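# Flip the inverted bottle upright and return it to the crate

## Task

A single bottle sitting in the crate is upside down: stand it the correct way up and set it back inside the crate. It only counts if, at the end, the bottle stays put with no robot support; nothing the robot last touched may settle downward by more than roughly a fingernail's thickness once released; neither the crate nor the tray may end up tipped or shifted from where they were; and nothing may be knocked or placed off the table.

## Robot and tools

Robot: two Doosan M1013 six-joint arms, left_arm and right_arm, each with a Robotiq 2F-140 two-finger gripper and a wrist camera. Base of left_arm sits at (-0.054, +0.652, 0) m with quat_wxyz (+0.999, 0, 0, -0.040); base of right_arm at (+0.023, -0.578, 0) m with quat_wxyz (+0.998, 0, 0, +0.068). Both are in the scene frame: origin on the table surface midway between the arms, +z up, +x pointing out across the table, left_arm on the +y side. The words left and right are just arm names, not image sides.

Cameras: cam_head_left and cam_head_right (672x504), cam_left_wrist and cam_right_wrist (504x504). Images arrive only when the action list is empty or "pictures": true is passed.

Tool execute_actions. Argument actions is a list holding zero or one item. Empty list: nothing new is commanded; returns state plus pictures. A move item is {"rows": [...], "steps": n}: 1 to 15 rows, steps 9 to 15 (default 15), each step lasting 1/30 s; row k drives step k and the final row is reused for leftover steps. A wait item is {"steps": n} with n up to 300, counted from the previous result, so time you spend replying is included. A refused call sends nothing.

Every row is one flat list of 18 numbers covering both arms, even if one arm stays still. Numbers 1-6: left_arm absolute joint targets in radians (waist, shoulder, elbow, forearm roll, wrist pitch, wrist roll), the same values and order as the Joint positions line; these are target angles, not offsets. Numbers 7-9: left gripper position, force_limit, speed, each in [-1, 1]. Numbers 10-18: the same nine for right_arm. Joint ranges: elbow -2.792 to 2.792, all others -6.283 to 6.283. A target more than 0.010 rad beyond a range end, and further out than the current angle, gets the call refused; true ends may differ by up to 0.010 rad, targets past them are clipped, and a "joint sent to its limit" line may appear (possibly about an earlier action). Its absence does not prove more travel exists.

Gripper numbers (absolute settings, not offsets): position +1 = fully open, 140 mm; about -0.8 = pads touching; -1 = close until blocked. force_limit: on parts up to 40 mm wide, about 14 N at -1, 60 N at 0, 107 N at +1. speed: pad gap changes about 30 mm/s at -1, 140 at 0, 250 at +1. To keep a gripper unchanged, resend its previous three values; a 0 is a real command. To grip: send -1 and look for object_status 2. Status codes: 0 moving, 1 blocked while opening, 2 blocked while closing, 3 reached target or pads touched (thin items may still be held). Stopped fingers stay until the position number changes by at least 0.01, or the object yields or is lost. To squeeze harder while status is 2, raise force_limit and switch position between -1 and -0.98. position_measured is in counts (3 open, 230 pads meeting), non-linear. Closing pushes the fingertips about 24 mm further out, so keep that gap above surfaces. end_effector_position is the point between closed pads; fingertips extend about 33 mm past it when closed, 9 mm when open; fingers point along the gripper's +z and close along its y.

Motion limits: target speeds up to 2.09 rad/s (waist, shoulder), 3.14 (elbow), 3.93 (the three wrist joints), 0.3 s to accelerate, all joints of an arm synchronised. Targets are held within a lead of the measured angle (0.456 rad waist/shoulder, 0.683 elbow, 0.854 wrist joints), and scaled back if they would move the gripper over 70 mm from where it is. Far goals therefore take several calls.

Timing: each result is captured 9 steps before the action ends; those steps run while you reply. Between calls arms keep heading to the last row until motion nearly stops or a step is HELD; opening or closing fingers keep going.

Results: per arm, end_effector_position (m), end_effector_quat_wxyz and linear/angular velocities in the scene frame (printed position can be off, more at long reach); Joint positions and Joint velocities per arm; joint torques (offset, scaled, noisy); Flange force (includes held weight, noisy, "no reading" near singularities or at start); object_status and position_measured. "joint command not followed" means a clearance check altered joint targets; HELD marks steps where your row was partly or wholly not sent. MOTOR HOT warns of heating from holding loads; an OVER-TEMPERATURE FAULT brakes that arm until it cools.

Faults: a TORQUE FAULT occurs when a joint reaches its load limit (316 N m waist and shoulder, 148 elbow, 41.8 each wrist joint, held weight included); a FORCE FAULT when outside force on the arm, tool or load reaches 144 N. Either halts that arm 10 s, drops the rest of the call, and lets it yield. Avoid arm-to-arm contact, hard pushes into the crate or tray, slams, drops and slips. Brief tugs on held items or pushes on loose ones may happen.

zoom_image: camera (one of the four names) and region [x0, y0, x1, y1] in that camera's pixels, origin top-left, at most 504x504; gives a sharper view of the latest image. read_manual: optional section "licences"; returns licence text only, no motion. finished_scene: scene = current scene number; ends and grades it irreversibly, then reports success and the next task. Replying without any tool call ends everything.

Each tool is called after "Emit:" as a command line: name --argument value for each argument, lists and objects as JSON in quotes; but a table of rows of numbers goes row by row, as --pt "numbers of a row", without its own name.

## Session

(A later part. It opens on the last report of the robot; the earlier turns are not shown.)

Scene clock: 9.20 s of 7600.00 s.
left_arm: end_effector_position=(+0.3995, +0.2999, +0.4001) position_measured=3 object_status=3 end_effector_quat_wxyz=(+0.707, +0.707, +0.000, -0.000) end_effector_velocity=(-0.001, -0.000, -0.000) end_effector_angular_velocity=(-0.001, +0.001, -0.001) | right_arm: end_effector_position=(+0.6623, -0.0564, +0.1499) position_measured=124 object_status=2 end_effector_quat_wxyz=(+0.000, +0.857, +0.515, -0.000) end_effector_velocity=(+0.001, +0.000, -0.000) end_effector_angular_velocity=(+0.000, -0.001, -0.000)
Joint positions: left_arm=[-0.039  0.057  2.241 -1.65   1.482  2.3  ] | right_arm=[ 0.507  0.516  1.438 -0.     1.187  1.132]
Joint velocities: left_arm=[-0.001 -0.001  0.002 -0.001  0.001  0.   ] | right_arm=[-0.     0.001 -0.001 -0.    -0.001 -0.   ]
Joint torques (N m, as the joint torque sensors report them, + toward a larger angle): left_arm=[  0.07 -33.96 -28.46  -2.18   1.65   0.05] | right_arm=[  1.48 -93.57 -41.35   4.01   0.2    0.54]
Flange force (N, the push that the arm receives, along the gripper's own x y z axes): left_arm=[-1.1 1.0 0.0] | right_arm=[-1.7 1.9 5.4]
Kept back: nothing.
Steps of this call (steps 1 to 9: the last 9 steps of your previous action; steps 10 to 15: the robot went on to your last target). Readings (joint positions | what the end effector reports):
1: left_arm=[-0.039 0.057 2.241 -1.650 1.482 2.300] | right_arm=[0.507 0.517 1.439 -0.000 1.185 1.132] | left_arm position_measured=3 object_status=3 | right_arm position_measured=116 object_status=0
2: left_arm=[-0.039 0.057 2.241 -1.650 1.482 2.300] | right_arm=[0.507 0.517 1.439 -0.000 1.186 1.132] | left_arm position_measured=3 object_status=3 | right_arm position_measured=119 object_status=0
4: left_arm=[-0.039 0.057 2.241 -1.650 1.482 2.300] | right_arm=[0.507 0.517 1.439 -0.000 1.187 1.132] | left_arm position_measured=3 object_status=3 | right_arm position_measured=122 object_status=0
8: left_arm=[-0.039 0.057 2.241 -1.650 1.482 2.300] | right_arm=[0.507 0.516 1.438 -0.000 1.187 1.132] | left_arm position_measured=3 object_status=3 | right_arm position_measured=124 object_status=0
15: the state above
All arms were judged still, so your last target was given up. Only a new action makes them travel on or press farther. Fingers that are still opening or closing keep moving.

Emit:
execute_actions --actions '[{"rows": [ [-0.0389,0.057,2.2405,-1.65,1.482,2.30,1,0,0, 0.5071,0.5137,1.4337,0,1.1942,1.132,-1,0.6,-0.7], [-0.0389,0.057,2.2405,-1.65,1.482,2.30,1,0,0, 0.5071,0.51,1.4273,0,1.2043,1.132,-1,0.6,-0.7], [-0.0389,0.057,2.2405,-1.65,1.482,2.30,1,0,0, 0.5071,0.5064,1.4209,0,1.2143,1.132,-1,0.6,-0.7], [-0.0389,0.057,2.2405,-1.65,1.482,2.30,1,0,0, 0.5071,0.5027,1.4145,0,1.2244,1.132,-1,0.6,-0.7], [-0.0389,0.057,2.2405,-1.65,1.482,2.30,1,0,0, 0.5071,0.499,1.4081,0,1.2345,1.132,-1,0.6,-0.7], [-0.0389,0.057,2.2405,-1.65,1.482,2.30,1,0,0, 0.5071,0.4955,1.4003,0,1.2458,1.132,-1,0.6,-0.7], [-0.0389,0.057,2.2405,-1.65,1.482,2.30,1,0,0, 0.5071,0.492,1.3926,0,1.257,1.132,-1,0.6,-0.7], [-0.0389,0.057,2.2405,-1.65,1.482,2.30,1,0,0, 0.5071,0.4886,1.3848,0,1.2682,1.132,-1,0.6,-0.7], [-0.0389,0.057,2.2405,-1.65,1.482,2.30,1,0,0, 0.5071,0.4851,1.3771,0,1.2794,1.132,-1,0.6,-0.7], [-0.0389,0.057,2.2405,-1.65,1.482,2.30,1,0,0, 0.5071,0.4816,1.3693,0,1.2907,1.132,-1,0.6,-0.7], [-0.0389,0.057,2.2405,-1.65,1.482,2.30,1,0,0, 0.5071,0.4773,1.3555,0,1.3088,1.132,-1,0.6,-0.7], [-0.0389,0.057,2.2405,-1.65,1.482,2.30,1,0,0, 0.5071,0.4731,1.3417,0,1.3268,1.132,-1,0.6,-0.7], [-0.0389,0.057,2.2405,-1.65,1.482,2.30,1,0,0, 0.5071,0.4688,1.3279,0,1.3449,1.132,-1,0.6,-0.7], [-0.0389,0.057,2.2405,-1.65,1.482,2.30,1,0,0, 0.5071,0.4646,1.3141,0,1.3629,1.132,-1,0.6,-0.7], [-0.0389,0.057,2.2405,-1.65,1.482,2.30,1,0,0, 0.5071,0.4603,1.3003,0,1.381,1.132,-1,0.6,-0.7] ], "steps": 15}]'

Emit:
execute_actions --actions '[{"rows": [ [-0.0389,0.057,2.2405,-1.65,1.482,2.30,1,0,0, 0.5071,0.4575,1.2828,0,1.4013,1.132,-1,0.6,-0.7], [-0.0389,0.057,2.2405,-1.65,1.482,2.30,1,0,0, 0.5071,0.4547,1.2653,0,1.4216,1.132,-1,0.6,-0.7], [-0.0389,0.057,2.2405,-1.65,1.482,2.30,1,0,0, 0.5071,0.4518,1.2479,0,1.4419,1.132,-1,0.6,-0.7], [-0.0389,0.057,2.2405,-1.65,1.482,2.30,1,0,0, 0.5071,0.449,1.2304,0,1.4622,1.132,-1,0.6,-0.7], [-0.0389,0.057,2.2405,-1.65,1.482,2.30,1,0,0, 0.5071,0.4462,1.2129,0,1.4825,1.132,-1,0.6,-0.7], [-0.0389,0.057,2.2405,-1.65,1.482,2.30,1,0,0, 0.5071,0.4454,1.1925,0,1.5037,1.132,-1,0.6,-0.7], [-0.0389,0.057,2.2405,-1.65,1.482,2.30,1,0,0, 0.5071,0.4446,1.1722,0,1.5248,1.132,-1,0.6,-0.7], [-0.0389,0.057,2.2405,-1.65,1.482,2.30,1,0,0, 0.5071,0.4439,1.1518,0,1.5459,1.132,-1,0.6,-0.7], [-0.0389,0.057,2.2405,-1.65,1.482,2.30,1,0,0, 0.5071,0.4431,1.1315,0,1.567,1.132,-1,0.6,-0.7], [-0.0389,0.057,2.2405,-1.65,1.482,2.30,1,0,0, 0.5071,0.4423,1.1111,0,1.5882,1.132,-1,0.6,-0.7], [-0.0389,0.057,2.2405,-1.65,1.482,2.30,1,0,0, 0.5071,0.4423,1.1111,0,1.5882,1.132,-1,0.6,-0.7], [-0.0389,0.057,2.2405,-1.65,1.482,2.30,1,0,0, 0.45,0.3,1.25,0.5,1.55,1.05,-1,0.6,-0.7] ], "steps": 15}]'

Emit:
execute_actions --actions '[{"steps": 15}]'

Emit:
execute_actions --actions '[{"rows": [[-0.0389,0.057,2.2405,-1.65,1.482,2.30,-0.1,0,0, 0.1938,-0.0105,2.3106,1.795,1.3269,0.814,-1,0.6,-0.7]], "steps": 15}]'

Emit:
execute_actions --actions '[{"steps": 25}]'

Emit:
execute_actions --actions '[{"rows": [[-0.3981,0.1278,2.1604,-1.8992,1.2167,2.3476,-0.1,0,0, 0.1938,-0.0105,2.3106,1.795,1.3269,0.814,-1,0.6,-0.7]], "steps": 15}]'

Emit:
execute_actions --actions '[{"steps": 25}]' --pictures true

Emit:
zoom_image --camera "cam_head_left" --region '[220, 95, 360, 165]'

Scene clock: 12.00 s of 7600.00 s.
left_arm: end_effector_position=(+0.3995, +0.2999, +0.4001) position_measured=3 object_status=3 end_effector_quat_wxyz=(+0.707, +0.707, +0.000, -0.000) end_effector_velocity=(-0.000, -0.000, -0.000) end_effector_angular_velocity=(+0.001, -0.002, -0.002) | right_arm: end_effector_position=(+0.6624, -0.0563, +0.1676) position_measured=124 object_status=2 end_effector_quat_wxyz=(-0.000, +0.857, +0.515, +0.000) end_effector_velocity=(+0.000, +0.000, +0.162) end_effector_angular_velocity=(+0.001, -0.002, -0.000)
Joint positions: left_arm=[-0.039  0.057  2.241 -1.65   1.482  2.3  ] | right_arm=[0.507 0.506 1.42  0.    1.215 1.132]
Joint velocities: left_arm=[-0.001  0.001 -0.001  0.002  0.001  0.001] | right_arm=[ 0.    -0.093 -0.164 -0.     0.255  0.   ]
Joint torques (N m, as the joint torque sensors report them, + toward a larger angle): left_arm=[  0.88 -35.21 -27.93  -2.23   1.79   0.06] | right_arm=[  2.14 -94.28 -43.04   4.22   0.03   0.55]
Flange force (N, the push that the arm receives, along the gripper's own x y z axes): left_arm=[2.3 -0.2 2.2] | right_arm=[-4.6 1.2 3.3]
Steps of this call (steps 1 to 78: nothing new was sent; steps 79 to 84: the first 6 steps of this action). Readings (joint positions | what the end effector reports):
79: left_arm=[-0.039 0.057 2.241 -1.650 1.482 2.300] | right_arm=[0.507 0.516 1.438 0.000 1.187 1.132] | left_arm position_measured=3 object_status=3 | right_arm position_measured=124 object_status=2
80: left_arm=[-0.039 0.057 2.241 -1.650 1.482 2.300] | right_arm=[0.507 0.516 1.437 0.000 1.189 1.132] | left_arm position_measured=3 object_status=3 | right_arm position_measured=124 object_status=2
82: left_arm=[-0.039 0.057 2.241 -1.650 1.482 2.300] | right_arm=[0.507 0.512 1.430 0.000 1.200 1.132] | left_arm position_measured=3 object_status=3 | right_arm position_measured=124 object_status=2
84: the state above

Scene clock: 12.50 s of 7600.00 s.
left_arm: end_effector_position=(+0.3995, +0.2999, +0.4001) position_measured=3 object_status=3 end_effector_quat_wxyz=(+0.707, +0.707, +0.000, -0.000) end_effector_velocity=(+0.000, +0.000, +0.000) end_effector_angular_velocity=(+0.001, +0.000, -0.001) | right_arm: end_effector_position=(+0.6631, -0.0558, +0.2990) position_measured=124 object_status=2 end_effector_quat_wxyz=(-0.000, +0.857, +0.515, +0.000) end_effector_velocity=(-0.002, -0.001, +0.343) end_effector_angular_velocity=(+0.001, -0.002, +0.000)
Joint positions: left_arm=[-0.039  0.057  2.241 -1.65   1.482  2.3  ] | right_arm=[0.507 0.454 1.257 0.    1.43  1.132]
Joint velocities: left_arm=[ 0.001 -0.    -0.002  0.002  0.    -0.002] | right_arm=[ 0.    -0.086 -0.491 -0.001  0.575  0.   ]
Joint torques (N m, as the joint torque sensors report them, + toward a larger angle): left_arm=[  0.76 -34.62 -28.23  -2.35   1.81   0.11] | right_arm=[  0.98 -89.38 -43.7    4.48   0.43   0.56]
Flange force (N, the push that the arm receives, along the gripper's own x y z axes): left_arm=[0.6 0.6 1.5] | right_arm=[-3.4 0.5 3.6]
Steps of this call (steps 1 to 9: the last 9 steps of your previous action; steps 10 to 15: the first 6 steps of this action). Readings (joint positions | what the end effector reports):
10: left_arm=[-0.039 0.057 2.241 -1.650 1.482 2.300] | right_arm=[0.507 0.471 1.333 0.000 1.338 1.132] | left_arm position_measured=3 object_status=3 | right_arm position_measured=124 object_status=2
11: left_arm=[-0.039 0.057 2.241 -1.650 1.482 2.300] | right_arm=[0.507 0.467 1.319 0.000 1.356 1.132] | left_arm position_measured=3 object_status=3 | right_arm position_measured=124 object_status=2
13: left_arm=[-0.039 0.057 2.241 -1.650 1.482 2.300] | right_arm=[0.507 0.460 1.289 0.000 1.392 1.132] | left_arm position_measured=3 object_status=3 | right_arm position_measured=124 object_status=2
15: the state above

Scene clock: 13.00 s of 7600.00 s.
left_arm: end_effector_position=(+0.3995, +0.2999, +0.4001) position_measured=3 object_status=3 end_effector_quat_wxyz=(+0.707, +0.707, +0.000, -0.000) end_effector_velocity=(-0.001, -0.000, -0.001) end_effector_angular_velocity=(+0.001, +0.002, -0.002) | right_arm: end_effector_position=(+0.5849, -0.0174, +0.4277) position_measured=124 object_status=2 end_effector_quat_wxyz=(-0.163, +0.842, +0.515, +0.006) end_effector_velocity=(-0.286, +0.133, +0.233) end_effector_angular_velocity=(+1.068, +0.571, +0.055)
Joint positions: left_arm=[-0.039  0.057  2.241 -1.65   1.482  2.3  ] | right_arm=[0.47  0.349 1.208 0.327 1.553 1.078]
Joint velocities: left_arm=[-0.001  0.     0.001  0.002  0.    -0.001] | right_arm=[-0.14  -0.346  0.292  1.209 -0.023 -0.196]
Joint torques (N m, as the joint torque sensors report them, + toward a larger angle): left_arm=[  0.72 -34.08 -28.04  -2.24   1.81   0.08] | right_arm=[ -0.2  -75.02 -44.86   5.4   -0.19   0.69]
Flange force (N, the push that the arm receives, along the gripper's own x y z axes): left_arm=[0.2 1.3 1.6] | right_arm=[-11.0 -1.6 6.8]
Kept back: nothing.
Steps of this call (steps 1 to 9: the last 9 steps of your previous action; steps 10 to 15: the robot went on to your last target). Readings (joint positions | what the end effector reports):
1: left_arm=[-0.039 0.057 2.241 -1.650 1.482 2.300] | right_arm=[0.507 0.451 1.240 0.000 1.450 1.132] | left_arm position_measured=3 object_status=3 | right_arm position_measured=124 object_status=2
2: left_arm=[-0.039 0.057 2.241 -1.650 1.482 2.300] | right_arm=[0.507 0.449 1.222 0.000 1.470 1.132] | left_arm position_measured=3 object_status=3 | right_arm position_measured=124 object_status=2
4: left_arm=[-0.039 0.057 2.241 -1.650 1.482 2.300] | right_arm=[0.507 0.446 1.185 0.000 1.510 1.132] | left_arm position_measured=3 object_status=3 | right_arm position_measured=124 object_status=2
8: left_arm=[-0.039 0.057 2.241 -1.650 1.482 2.300] | right_arm=[0.505 0.435 1.135 0.026 1.562 1.128] | left_arm position_measured=3 object_status=3 | right_arm position_measured=124 object_status=2
15: the state above

Scene clock: 13.20 s of 7600.00 s.
left_arm: end_effector_position=(+0.3995, +0.2999, +0.4001) position_measured=37 object_status=0 end_effector_quat_wxyz=(+0.707, +0.707, +0.000, -0.000) end_effector_velocity=(+0.000, +0.000, +0.000) end_effector_angular_velocity=(-0.001, +0.002, +0.000) | right_arm: end_effector_position=(+0.5197, -0.0199, +0.4526) position_measured=124 object_status=2 end_effector_quat_wxyz=(-0.308, +0.821, +0.481, +0.009) end_effector_velocity=(-0.345, -0.098, -0.095) end_effector_angular_velocity=(+1.417, +1.127, -0.571)
Joint positions: left_arm=[-0.039  0.057  2.241 -1.65   1.482  2.3  ] | right_arm=[0.396 0.24  1.39  0.627 1.505 1.002]
Joint velocities: left_arm=[ 0.     0.    -0.    -0.001  0.    -0.002] | right_arm=[-0.552 -0.628  1.586  1.823 -0.522 -0.485]
Joint torques (N m, as the joint torque sensors report them, + toward a larger angle): left_arm=[  0.37 -34.16 -28.1   -2.37   1.78   0.17] | right_arm=[  6.98 -68.45 -41.08   5.75  -0.01   0.79]
Flange force (N, the push that the arm receives, along the gripper's own x y z axes): left_arm=[0.4 1.3 0.6] | right_arm=[-4.0 6.9 5.9]
Steps of this call (steps 1 to 6: the first 6 steps of this action). Readings (joint positions | what the end effector reports):
1: left_arm=[-0.039 0.057 2.241 -1.650 1.482 2.300] | right_arm=[0.465 0.338 1.218 0.368 1.553 1.072] | left_arm position_measured=3 object_status=0 | right_arm position_measured=124 object_status=2
2: left_arm=[-0.039 0.057 2.241 -1.650 1.482 2.300] | right_arm=[0.459 0.324 1.232 0.413 1.551 1.063] | left_arm position_measured=6 object_status=0 | right_arm position_measured=124 object_status=2
4: left_arm=[-0.039 0.057 2.241 -1.650 1.482 2.300] | right_arm=[0.434 0.283 1.290 0.512 1.536 1.035] | left_arm position_measured=22 object_status=0 | right_arm position_measured=124 object_status=2
6: the state above

Scene clock: 14.03 s of 7600.00 s.
left_arm: end_effector_position=(+0.3995, +0.2999, +0.4001) position_measured=141 object_status=3 end_effector_quat_wxyz=(+0.707, +0.707, +0.000, -0.000) end_effector_velocity=(+0.001, -0.000, +0.000) end_effector_angular_velocity=(-0.000, +0.001, +0.001) | right_arm: end_effector_position=(+0.4003, -0.0802, +0.4001) position_measured=124 object_status=2 end_effector_quat_wxyz=(+0.707, -0.707, -0.000, -0.000) end_effector_velocity=(-0.000, -0.000, -0.001) end_effector_angular_velocity=(+0.001, +0.002, -0.003)
Joint positions: left_arm=[-0.039  0.057  2.241 -1.65   1.482  2.3  ] | right_arm=[ 0.194 -0.01   2.31   1.795  1.327  0.814]
Joint velocities: left_arm=[ 0.    -0.    -0.    -0.001 -0.001 -0.001] | right_arm=[-0.    -0.001  0.003  0.004 -0.001 -0.001]
Joint torques (N m, as the joint torque sensors report them, + toward a larger angle): left_arm=[  0.79 -33.92 -28.19  -2.26   1.84   0.01] | right_arm=[  0.97 -35.45 -37.18   1.63   2.64   0.67]
Flange force (N, the push that the arm receives, along the gripper's own x y z axes): left_arm=[-0.4 1.3 1.9] | right_arm=[-0.4 5.9 -1.6]
Kept back: nothing.
Steps of this call (steps 1 to 9: the last 9 steps of your previous action; steps 10 to 25: the robot went on to your last target). Readings (joint positions | what the end effector reports):
1: left_arm=[-0.039 0.057 2.241 -1.650 1.482 2.300] | right_arm=[0.378 0.218 1.443 0.690 1.488 0.985] | left_arm position_measured=44 object_status=0 | right_arm position_measured=124 object_status=2
2: left_arm=[-0.039 0.057 2.241 -1.650 1.482 2.300] | right_arm=[0.362 0.198 1.494 0.756 1.473 0.970] | left_arm position_measured=52 object_status=0 | right_arm position_measured=124 object_status=2
4: left_arm=[-0.039 0.057 2.241 -1.650 1.482 2.300] | right_arm=[0.333 0.161 1.600 0.888 1.448 0.943] | left_arm position_measured=67 object_status=0 | right_arm position_measured=124 object_status=2
8: left_arm=[-0.039 0.057 2.241 -1.650 1.482 2.300] | right_arm=[0.281 0.098 1.843 1.194 1.403 0.895] | left_arm position_measured=97 object_status=0 | right_arm position_measured=124 object_status=2
25: the state above

Scene clock: 14.23 s of 7600.00 s.
left_arm: end_effector_position=(+0.4079, +0.2574, +0.4011) position_measured=141 object_status=3 end_effector_quat_wxyz=(+0.708, +0.706, -0.001, +0.002) end_effector_velocity=(+0.053, -0.411, +0.004) end_effector_angular_velocity=(-0.012, -0.037, -0.009) | right_arm: end_effector_position=(+0.4003, -0.0803, +0.4000) position_measured=124 object_status=2 end_effector_quat_wxyz=(+0.707, -0.707, +0.000, -0.000) end_effector_velocity=(-0.000, -0.000, +0.000) end_effector_angular_velocity=(-0.000, -0.001, -0.001)
Joint positions: left_arm=[-0.127  0.074  2.221 -1.712  1.416  2.312] | right_arm=[ 0.194 -0.01   2.311  1.795  1.327  0.814]
Joint velocities: left_arm=[-0.841  0.169 -0.187 -0.571 -0.611  0.109] | right_arm=[-0.    -0.001  0.001  0.    -0.    -0.001]
Joint torques (N m, as the joint torque sensors report them, + toward a larger angle): left_arm=[  3.13 -39.11 -27.71  -2.09   1.76  -0.06] | right_arm=[  0.81 -35.18 -36.98   1.9    2.7    0.46]
Flange force (N, the push that the arm receives, along the gripper's own x y z axes): left_arm=[-1.3 -1.7 5.1] | right_arm=[-1.0 3.9 -1.9]
Steps of this call (steps 1 to 6: the first 6 steps of this action). Readings (joint positions | what the end effector reports):
1: left_arm=[-0.039 0.057 2.241 -1.650 1.482 2.300] | right_arm=[0.194 -0.010 2.310 1.795 1.327 0.814] | left_arm position_measured=141 object_status=3 | right_arm position_measured=124 object_status=2
2: left_arm=[-0.042 0.058 2.240 -1.653 1.480 2.301] | right_arm=[0.194 -0.010 2.310 1.795 1.327 0.814] | left_arm position_measured=141 object_status=3 | right_arm position_measured=124 object_status=2
4: left_arm=[-0.072 0.063 2.233 -1.674 1.457 2.305] | right_arm=[0.194 -0.010 2.311 1.795 1.327 0.814] | left_arm position_measured=141 object_status=3 | right_arm position_measured=124 object_status=2
6: the state above

Scene clock: 15.07 s of 7600.00 s.
left_arm: end_effector_position=(+0.4056, +0.1199, +0.3999) position_measured=141 object_status=3 end_effector_quat_wxyz=(+0.707, +0.707, -0.000, +0.000) end_effector_velocity=(-0.000, -0.000, -0.000) end_effector_angular_velocity=(-0.000, +0.002, -0.001) | right_arm: end_effector_position=(+0.4003, -0.0803, +0.4000) position_measured=124 object_status=2 end_effector_quat_wxyz=(+0.707, -0.707, +0.000, -0.000) end_effector_velocity=(-0.001, +0.000, +0.000) end_effector_angular_velocity=(+0.000, +0.001, +0.001)
Joint positions: left_arm=[-0.398  0.128  2.16  -1.899  1.217  2.348] | right_arm=[ 0.194 -0.011  2.311  1.795  1.327  0.814]
Joint velocities: left_arm=[-0.     0.001  0.     0.     0.002 -0.001] | right_arm=[ 0.001 -0.001  0.001  0.     0.     0.001]
Joint torques (N m, as the joint torque sensors report them, + toward a larger angle): left_arm=[ -0.53 -43.23 -29.18  -2.94   1.87   0.  ] | right_arm=[  1.16 -34.6  -37.24   1.94   2.59   0.5 ]
Flange force (N, the push that the arm receives, along the gripper's own x y z axes): left_arm=[2.1 0.5 -0.5] | right_arm=[-1.6 4.1 -3.4]
Kept back: nothing.
Steps of this call (steps 1 to 9: the last 9 steps of your previous action; steps 10 to 25: the robot went on to your last target). Readings (joint positions | what the end effector reports):
1: left_arm=[-0.155 0.080 2.215 -1.731 1.396 2.315] | right_arm=[0.194 -0.010 2.311 1.795 1.327 0.814] | left_arm position_measured=141 object_status=3 | right_arm position_measured=124 object_status=2
2: left_arm=[-0.181 0.085 2.209 -1.749 1.377 2.319] | right_arm=[0.194 -0.010 2.311 1.795 1.327 0.814] | left_arm position_measured=141 object_status=3 | right_arm position_measured=124 object_status=2
4: left_arm=[-0.231 0.095 2.198 -1.784 1.340 2.326] | right_arm=[0.194 -0.010 2.311 1.795 1.327 0.814] | left_arm position_measured=141 object_status=3 | right_arm position_measured=124 object_status=2
8: left_arm=[-0.329 0.114 2.176 -1.852 1.268 2.339] | right_arm=[0.194 -0.010 2.311 1.795 1.327 0.814] | left_arm position_measured=141 object_status=3 | right_arm position_measured=124 object_status=2
25: the state above

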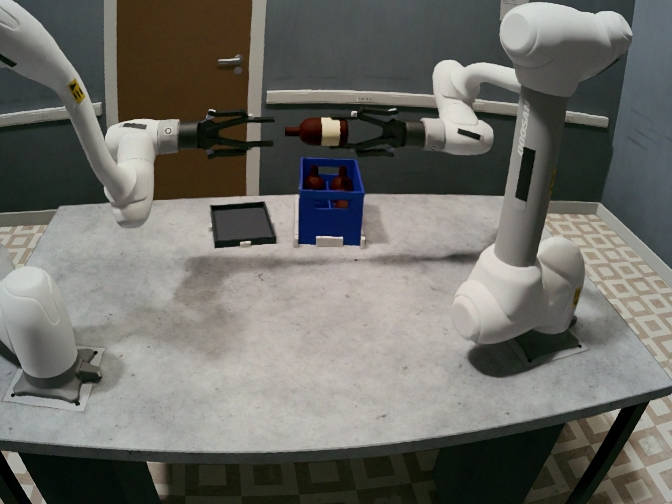

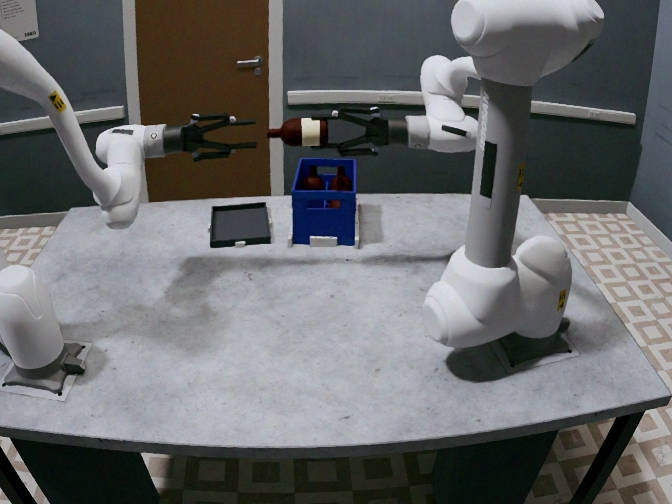

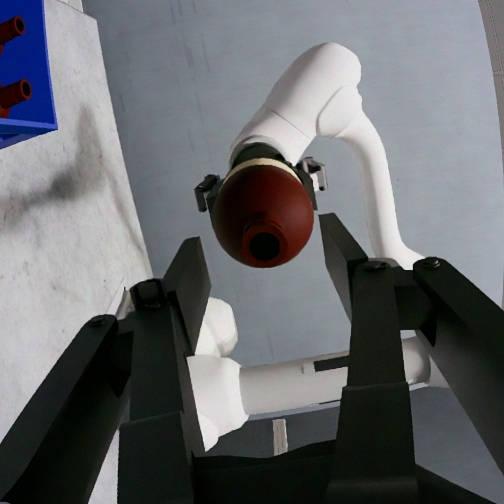

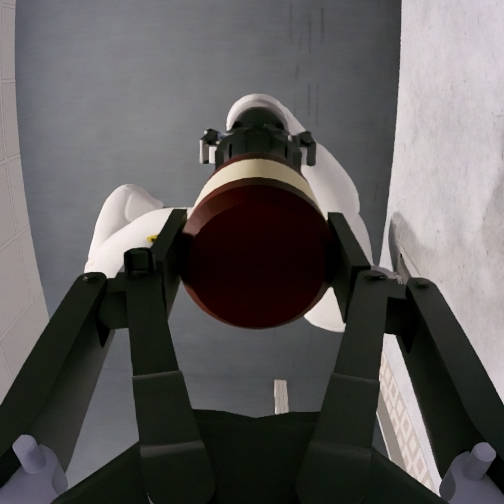

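Region (220, 95, 360, 165) of cam_head_left's 672x504 image, scaled by 3.600, with more detail than that image has.

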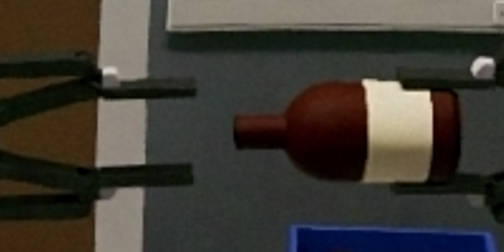

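Emit:
execute_actions --actions '[{"rows": [ [-0.4187,0.1328,2.154,-1.9144,1.2017,2.352,-0.1,0,0, 0.1938,-0.0105,2.3106,1.795,1.3269,0.814,-1,0.6,-0.7], [-0.4187,0.1328,2.154,-1.9144,1.2017,2.352,-0.1,0,0, 0.1938,-0.0105,2.3106,1.795,1.3269,0.814,-1,0.6,-0.7], [-0.4393,0.1378,2.1476,-1.9296,1.1866,2.357,-0.1,0,0, 0.1938,-0.0105,2.3106,1.795,1.3269,0.814,-1,0.6,-0.7], [-0.4393,0.1378,2.1476,-1.9296,1.1866,2.357,-0.1,0,0, 0.1938,-0.0105,2.3106,1.795,1.3269,0.814,-1,0.6,-0.7], [-0.4598,0.1427,2.1411,-1.9448,1.1716,2.361,-0.1,0,0, 0.1938,-0.0105,2.3106,1.795,1.3269,0.814,-1,0.6,-0.7], [-0.4598,0.1427,2.1411,-1.9448,1.1716,2.361,-0.1,0,0, 0.1938,-0.0105,2.3106,1.795,1.3269,0.814,-1,0.6,-0.7], [-0.4804,0.1477,2.1347,-1.96,1.1565,2.366,-0.1,0,0, 0.1938,-0.0105,2.3106,1.795,1.3269,0.814,-1,0.6,-0.7], [-0.4804,0.1477,2.1347,-1.96,1.1565,2.366,-0.1,0,0, 0.1938,-0.0105,2.3106,1.795,1.3269,0.814,-1,0.6,-0.7], [-0.501,0.1527,2.1283,-1.9752,1.1415,2.3704,-0.1,0,0, 0.1938,-0.0105,2.3106,1.795,1.3269,0.814,-1,0.6,-0.7] ], "steps": 10}]'

Emit:
execute_actions --actions '[{"steps": 20}]' --pictures true

Emit:
zoom_image --camera "cam_head_left" --region '[220, 95, 360, 165]'

Scene clock: 16.13 s of 7600.00 s.
left_arm: end_effector_position=(+0.4056, +0.1198, +0.3999) position_measured=141 object_status=3 end_effector_quat_wxyz=(+0.707, +0.707, -0.000, +0.000) end_effector_velocity=(-0.002, -0.013, -0.001) end_effector_angular_velocity=(+0.003, -0.001, +0.000) | right_arm: end_effector_position=(+0.4003, -0.0803, +0.4000) position_measured=124 object_status=2 end_effector_quat_wxyz=(+0.707, -0.707, +0.000, -0.000) end_effector_velocity=(-0.001, +0.000, -0.001) end_effector_angular_velocity=(-0.001, +0.002, +0.001)
Joint positions: left_arm=[-0.398  0.128  2.16  -1.899  1.217  2.348] | right_arm=[ 0.194 -0.011  2.311  1.795  1.327  0.814]
Joint velocities: left_arm=[-0.024  0.005 -0.006 -0.016 -0.02   0.006] | right_arm=[ 0.001  0.001  0.002 -0.    -0.    -0.   ]
Joint torques (N m, as the joint torque sensors report them, + toward a larger angle): left_arm=[ -1.39 -43.05 -30.08  -2.8    1.59  -0.22] | right_arm=[  1.64 -35.03 -37.34   1.95   2.6    0.54]
Flange force (N, the push that the arm receives, along the gripper's own x y z axes): left_arm=[1.0 -1.2 -0.6] | right_arm=[-0.4 5.3 -4.2]
Steps of this call (steps 1 to 15: the robot went on to your last target; steps 16 to 31: nothing new was sent; step 32: the first step of this action). Readings (joint positions | what the end effector reports):
32: the state above

Scene clock: 16.80 s of 7600.00 s.
left_arm: end_effector_position=(+0.3976, +0.0640, +0.4008) position_measured=141 object_status=3 end_effector_quat_wxyz=(+0.707, +0.707, -0.000, +0.000) end_effector_velocity=(+0.001, -0.002, +0.001) end_effector_angular_velocity=(-0.001, -0.000, +0.002) | right_arm: end_effector_position=(+0.4003, -0.0803, +0.4000) position_measured=124 object_status=2 end_effector_quat_wxyz=(+0.707, -0.707, +0.000, -0.000) end_effector_velocity=(+0.001, -0.000, +0.000) end_effector_angular_velocity=(+0.000, -0.001, -0.000)
Joint positions: left_arm=[-0.501  0.153  2.128 -1.975  1.142  2.37 ] | right_arm=[ 0.194 -0.011  2.311  1.795  1.327  0.814]
Joint velocities: left_arm=[-0.002  0.    -0.003 -0.003 -0.003 -0.   ] | right_arm=[-0.001  0.    -0.001  0.     0.    -0.001]
Joint torques (N m, as the joint torque sensors report them, + toward a larger angle): left_arm=[ -0.95 -46.03 -30.83  -2.98   1.79   0.06] | right_arm=[  0.46 -33.83 -37.4    1.94   2.65   0.48]
Flange force (N, the push that the arm receives, along the gripper's own x y z axes): left_arm=[0.6 0.1 -2.3] | right_arm=[-3.2 3.1 -2.4]
Kept back: nothing.
Steps of this call (steps 1 to 9: the last 9 steps of your previous action; steps 10 to 20: the robot went on to your last target). Readings (joint positions | what the end effector reports):
1: left_arm=[-0.402 0.129 2.159 -1.902 1.214 2.348] | right_arm=[0.194 -0.011 2.311 1.795 1.327 0.814] | left_arm position_measured=141 object_status=3 | right_arm position_measured=124 object_status=2
2: left_arm=[-0.408 0.130 2.157 -1.906 1.210 2.350] | right_arm=[0.194 -0.011 2.311 1.795 1.327 0.814] | left_arm position_measured=141 object_status=3 | right_arm position_measured=124 object_status=2
4: left_arm=[-0.423 0.134 2.153 -1.918 1.199 2.353] | right_arm=[0.194 -0.011 2.311 1.795 1.327 0.814] | left_arm position_measured=141 object_status=3 | right_arm position_measured=124 object_status=2
8: left_arm=[-0.460 0.143 2.141 -1.945 1.171 2.361] | right_arm=[0.194 -0.011 2.311 1.795 1.327 0.814] | left_arm position_measured=141 object_status=3 | right_arm position_measured=124 object_status=2
20: the state above

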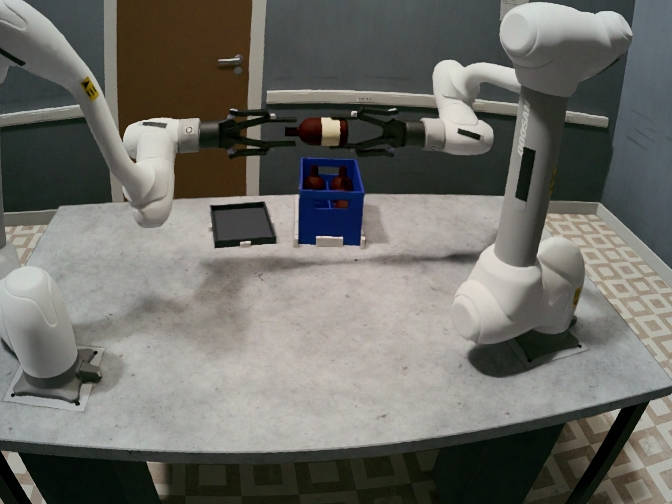

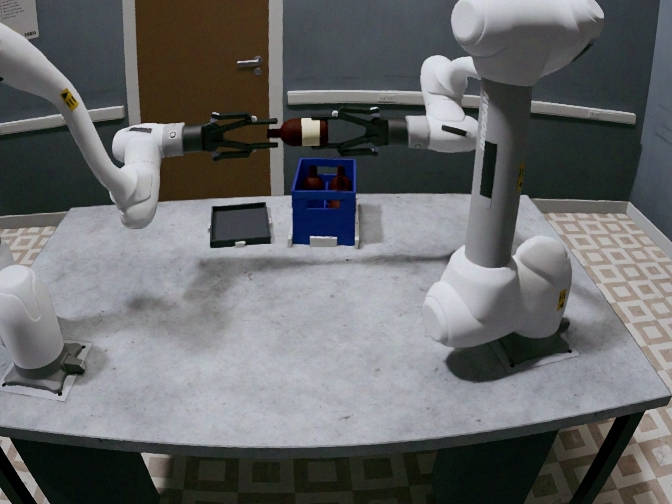

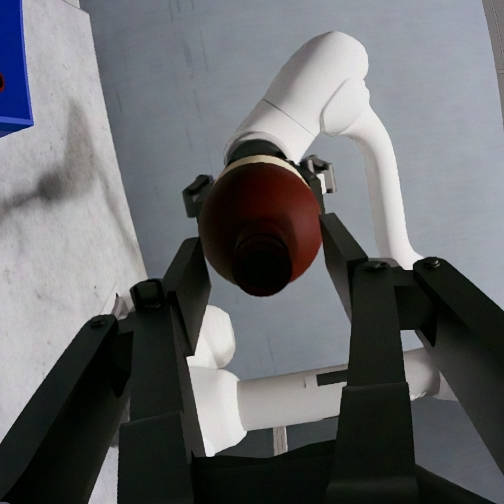

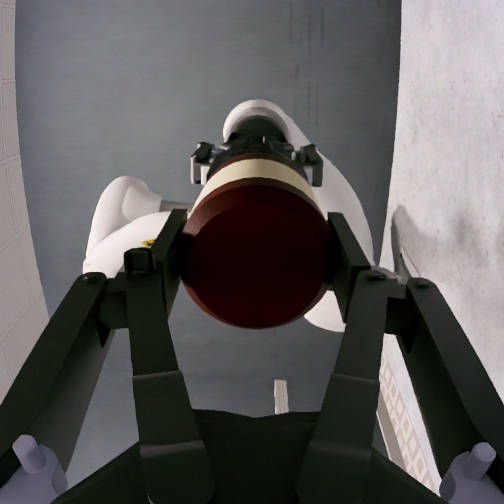

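Region (220, 95, 360, 165) of cam_head_left's 672x504 image, scaled by 3.600, with more detail than that image has.

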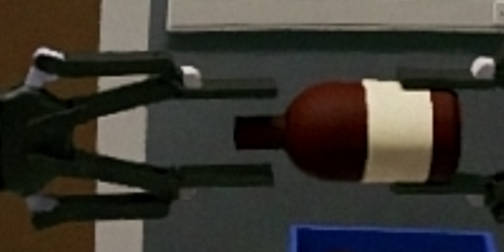

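Emit:
execute_actions --actions '[{"rows": [[-0.501,0.1527,2.1283,-1.9752,1.1415,2.3704,-1,0.8,-0.5, 0.1938,-0.0105,2.3106,1.795,1.3269,0.814,-1,0.6,-0.7]], "steps": 15}]'

Emit:
execute_actions --actions '[{"steps": 18}]'

Scene clock: 17.27 s of 7600.00 s.
left_arm: end_effector_position=(+0.3976, +0.0638, +0.4008) position_measured=162 object_status=0 end_effector_quat_wxyz=(+0.707, +0.707, -0.000, -0.000) end_effector_velocity=(-0.001, +0.000, -0.001) end_effector_angular_velocity=(+0.001, +0.002, -0.002) | right_arm: end_effector_position=(+0.4003, -0.0803, +0.4000) position_measured=124 object_status=2 end_effector_quat_wxyz=(+0.707, -0.707, +0.000, -0.000) end_effector_velocity=(+0.001, -0.000, +0.000) end_effector_angular_velocity=(+0.000, -0.001, -0.001)
Joint positions: left_arm=[-0.501  0.153  2.128 -1.975  1.141  2.37 ] | right_arm=[ 0.194 -0.011  2.311  1.795  1.327  0.814]
Joint velocities: left_arm=[-0.     0.001  0.001  0.001  0.001 -0.001] | right_arm=[-0.     0.    -0.001  0.    -0.    -0.   ]
Joint torques (N m, as the joint torque sensors report them, + toward a larger angle): left_arm=[ -0.42 -46.74 -29.83  -3.09   1.84   0.04] | right_arm=[  0.86 -34.51 -37.46   1.93   2.72   0.56]
Flange force (N, the push that the arm receives, along the gripper's own x y z axes): left_arm=[2.3 -0.2 0.0] | right_arm=[-2.0 4.5 -2.7]
Steps of this call (steps 1 to 8: the robot went on to your last target; steps 9 to 14: the first 6 steps of this action). Readings (joint positions | what the end effector reports):
9: left_arm=[-0.501 0.153 2.128 -1.975 1.142 2.370] | right_arm=[0.194 -0.011 2.311 1.795 1.327 0.814] | left_arm position_measured=141 object_status=0 | right_arm position_measured=124 object_status=2
10: left_arm=[-0.501 0.153 2.128 -1.975 1.142 2.370] | right_arm=[0.194 -0.011 2.311 1.795 1.327 0.814] | left_arm position_measured=143 object_status=0 | right_arm position_measured=124 object_status=2
12: left_arm=[-0.501 0.153 2.128 -1.975 1.141 2.370] | right_arm=[0.194 -0.011 2.311 1.795 1.327 0.814] | left_arm position_measured=153 object_status=0 | right_arm position_measured=124 object_status=2
14: the state above

Scene clock: 17.87 s of 7600.00 s.
left_arm: end_effector_position=(+0.3977, +0.0638, +0.4007) position_measured=199 object_status=2 end_effector_quat_wxyz=(+0.707, +0.707, +0.000, +0.000) end_effector_velocity=(-0.000, -0.000, +0.000) end_effector_angular_velocity=(-0.001, -0.000, -0.000) | right_arm: end_effector_position=(+0.4004, -0.0803, +0.4001) position_measured=124 object_status=2 end_effector_quat_wxyz=(+0.707, -0.707, +0.000, -0.000) end_effector_velocity=(-0.001, +0.000, +0.000) end_effector_angular_velocity=(-0.000, -0.000, +0.001)
Joint positions: left_arm=[-0.501  0.153  2.128 -1.975  1.141  2.37 ] | right_arm=[ 0.194 -0.011  2.311  1.795  1.327  0.814]
Joint velocities: left_arm=[-0.     0.     0.    -0.001  0.001  0.001] | right_arm=[ 0.001 -0.001  0.    -0.001  0.     0.   ]
Joint torques (N m, as the joint torque sensors report them, + toward a larger angle): left_arm=[-12.28 -49.98 -40.46  -5.     4.18   0.16] | right_arm=[ 10.44 -26.33 -35.48  -0.89  -0.67   0.54]
Flange force (N, the push that the arm receives, along the gripper's own x y z axes): left_arm=[3.0 -9.6 -25.5] | right_arm=[-3.6 -6.2 -29.9]
Kept back: nothing.
Steps of this call (steps 1 to 9: the last 9 steps of your previous action; steps 10 to 15: the robot went on to your last target; steps 16 to 18: nothing new was sent). Readings (joint positions | what the end effector reports):
1: left_arm=[-0.501 0.153 2.128 -1.975 1.141 2.370] | right_arm=[0.194 -0.011 2.311 1.795 1.327 0.814] | left_arm position_measured=166 object_status=0 | right_arm position_measured=124 object_status=2
2: left_arm=[-0.501 0.153 2.128 -1.975 1.141 2.370] | right_arm=[0.194 -0.011 2.311 1.795 1.327 0.814] | left_arm position_measured=171 object_status=0 | right_arm position_measured=124 object_status=2
4: left_arm=[-0.501 0.153 2.128 -1.975 1.141 2.370] | right_arm=[0.194 -0.011 2.311 1.795 1.327 0.814] | left_arm position_measured=180 object_status=0 | right_arm position_measured=124 object_status=2
8: left_arm=[-0.501 0.153 2.128 -1.975 1.141 2.370] | right_arm=[0.194 -0.011 2.311 1.795 1.327 0.814] | left_arm position_measured=198 object_status=0 | right_arm position_measured=124 object_status=2
18: the state above
All arms were judged still, so your last target was given up. Only a new action makes them travel on or press farther. Fingers that are still opening or closing keep moving.


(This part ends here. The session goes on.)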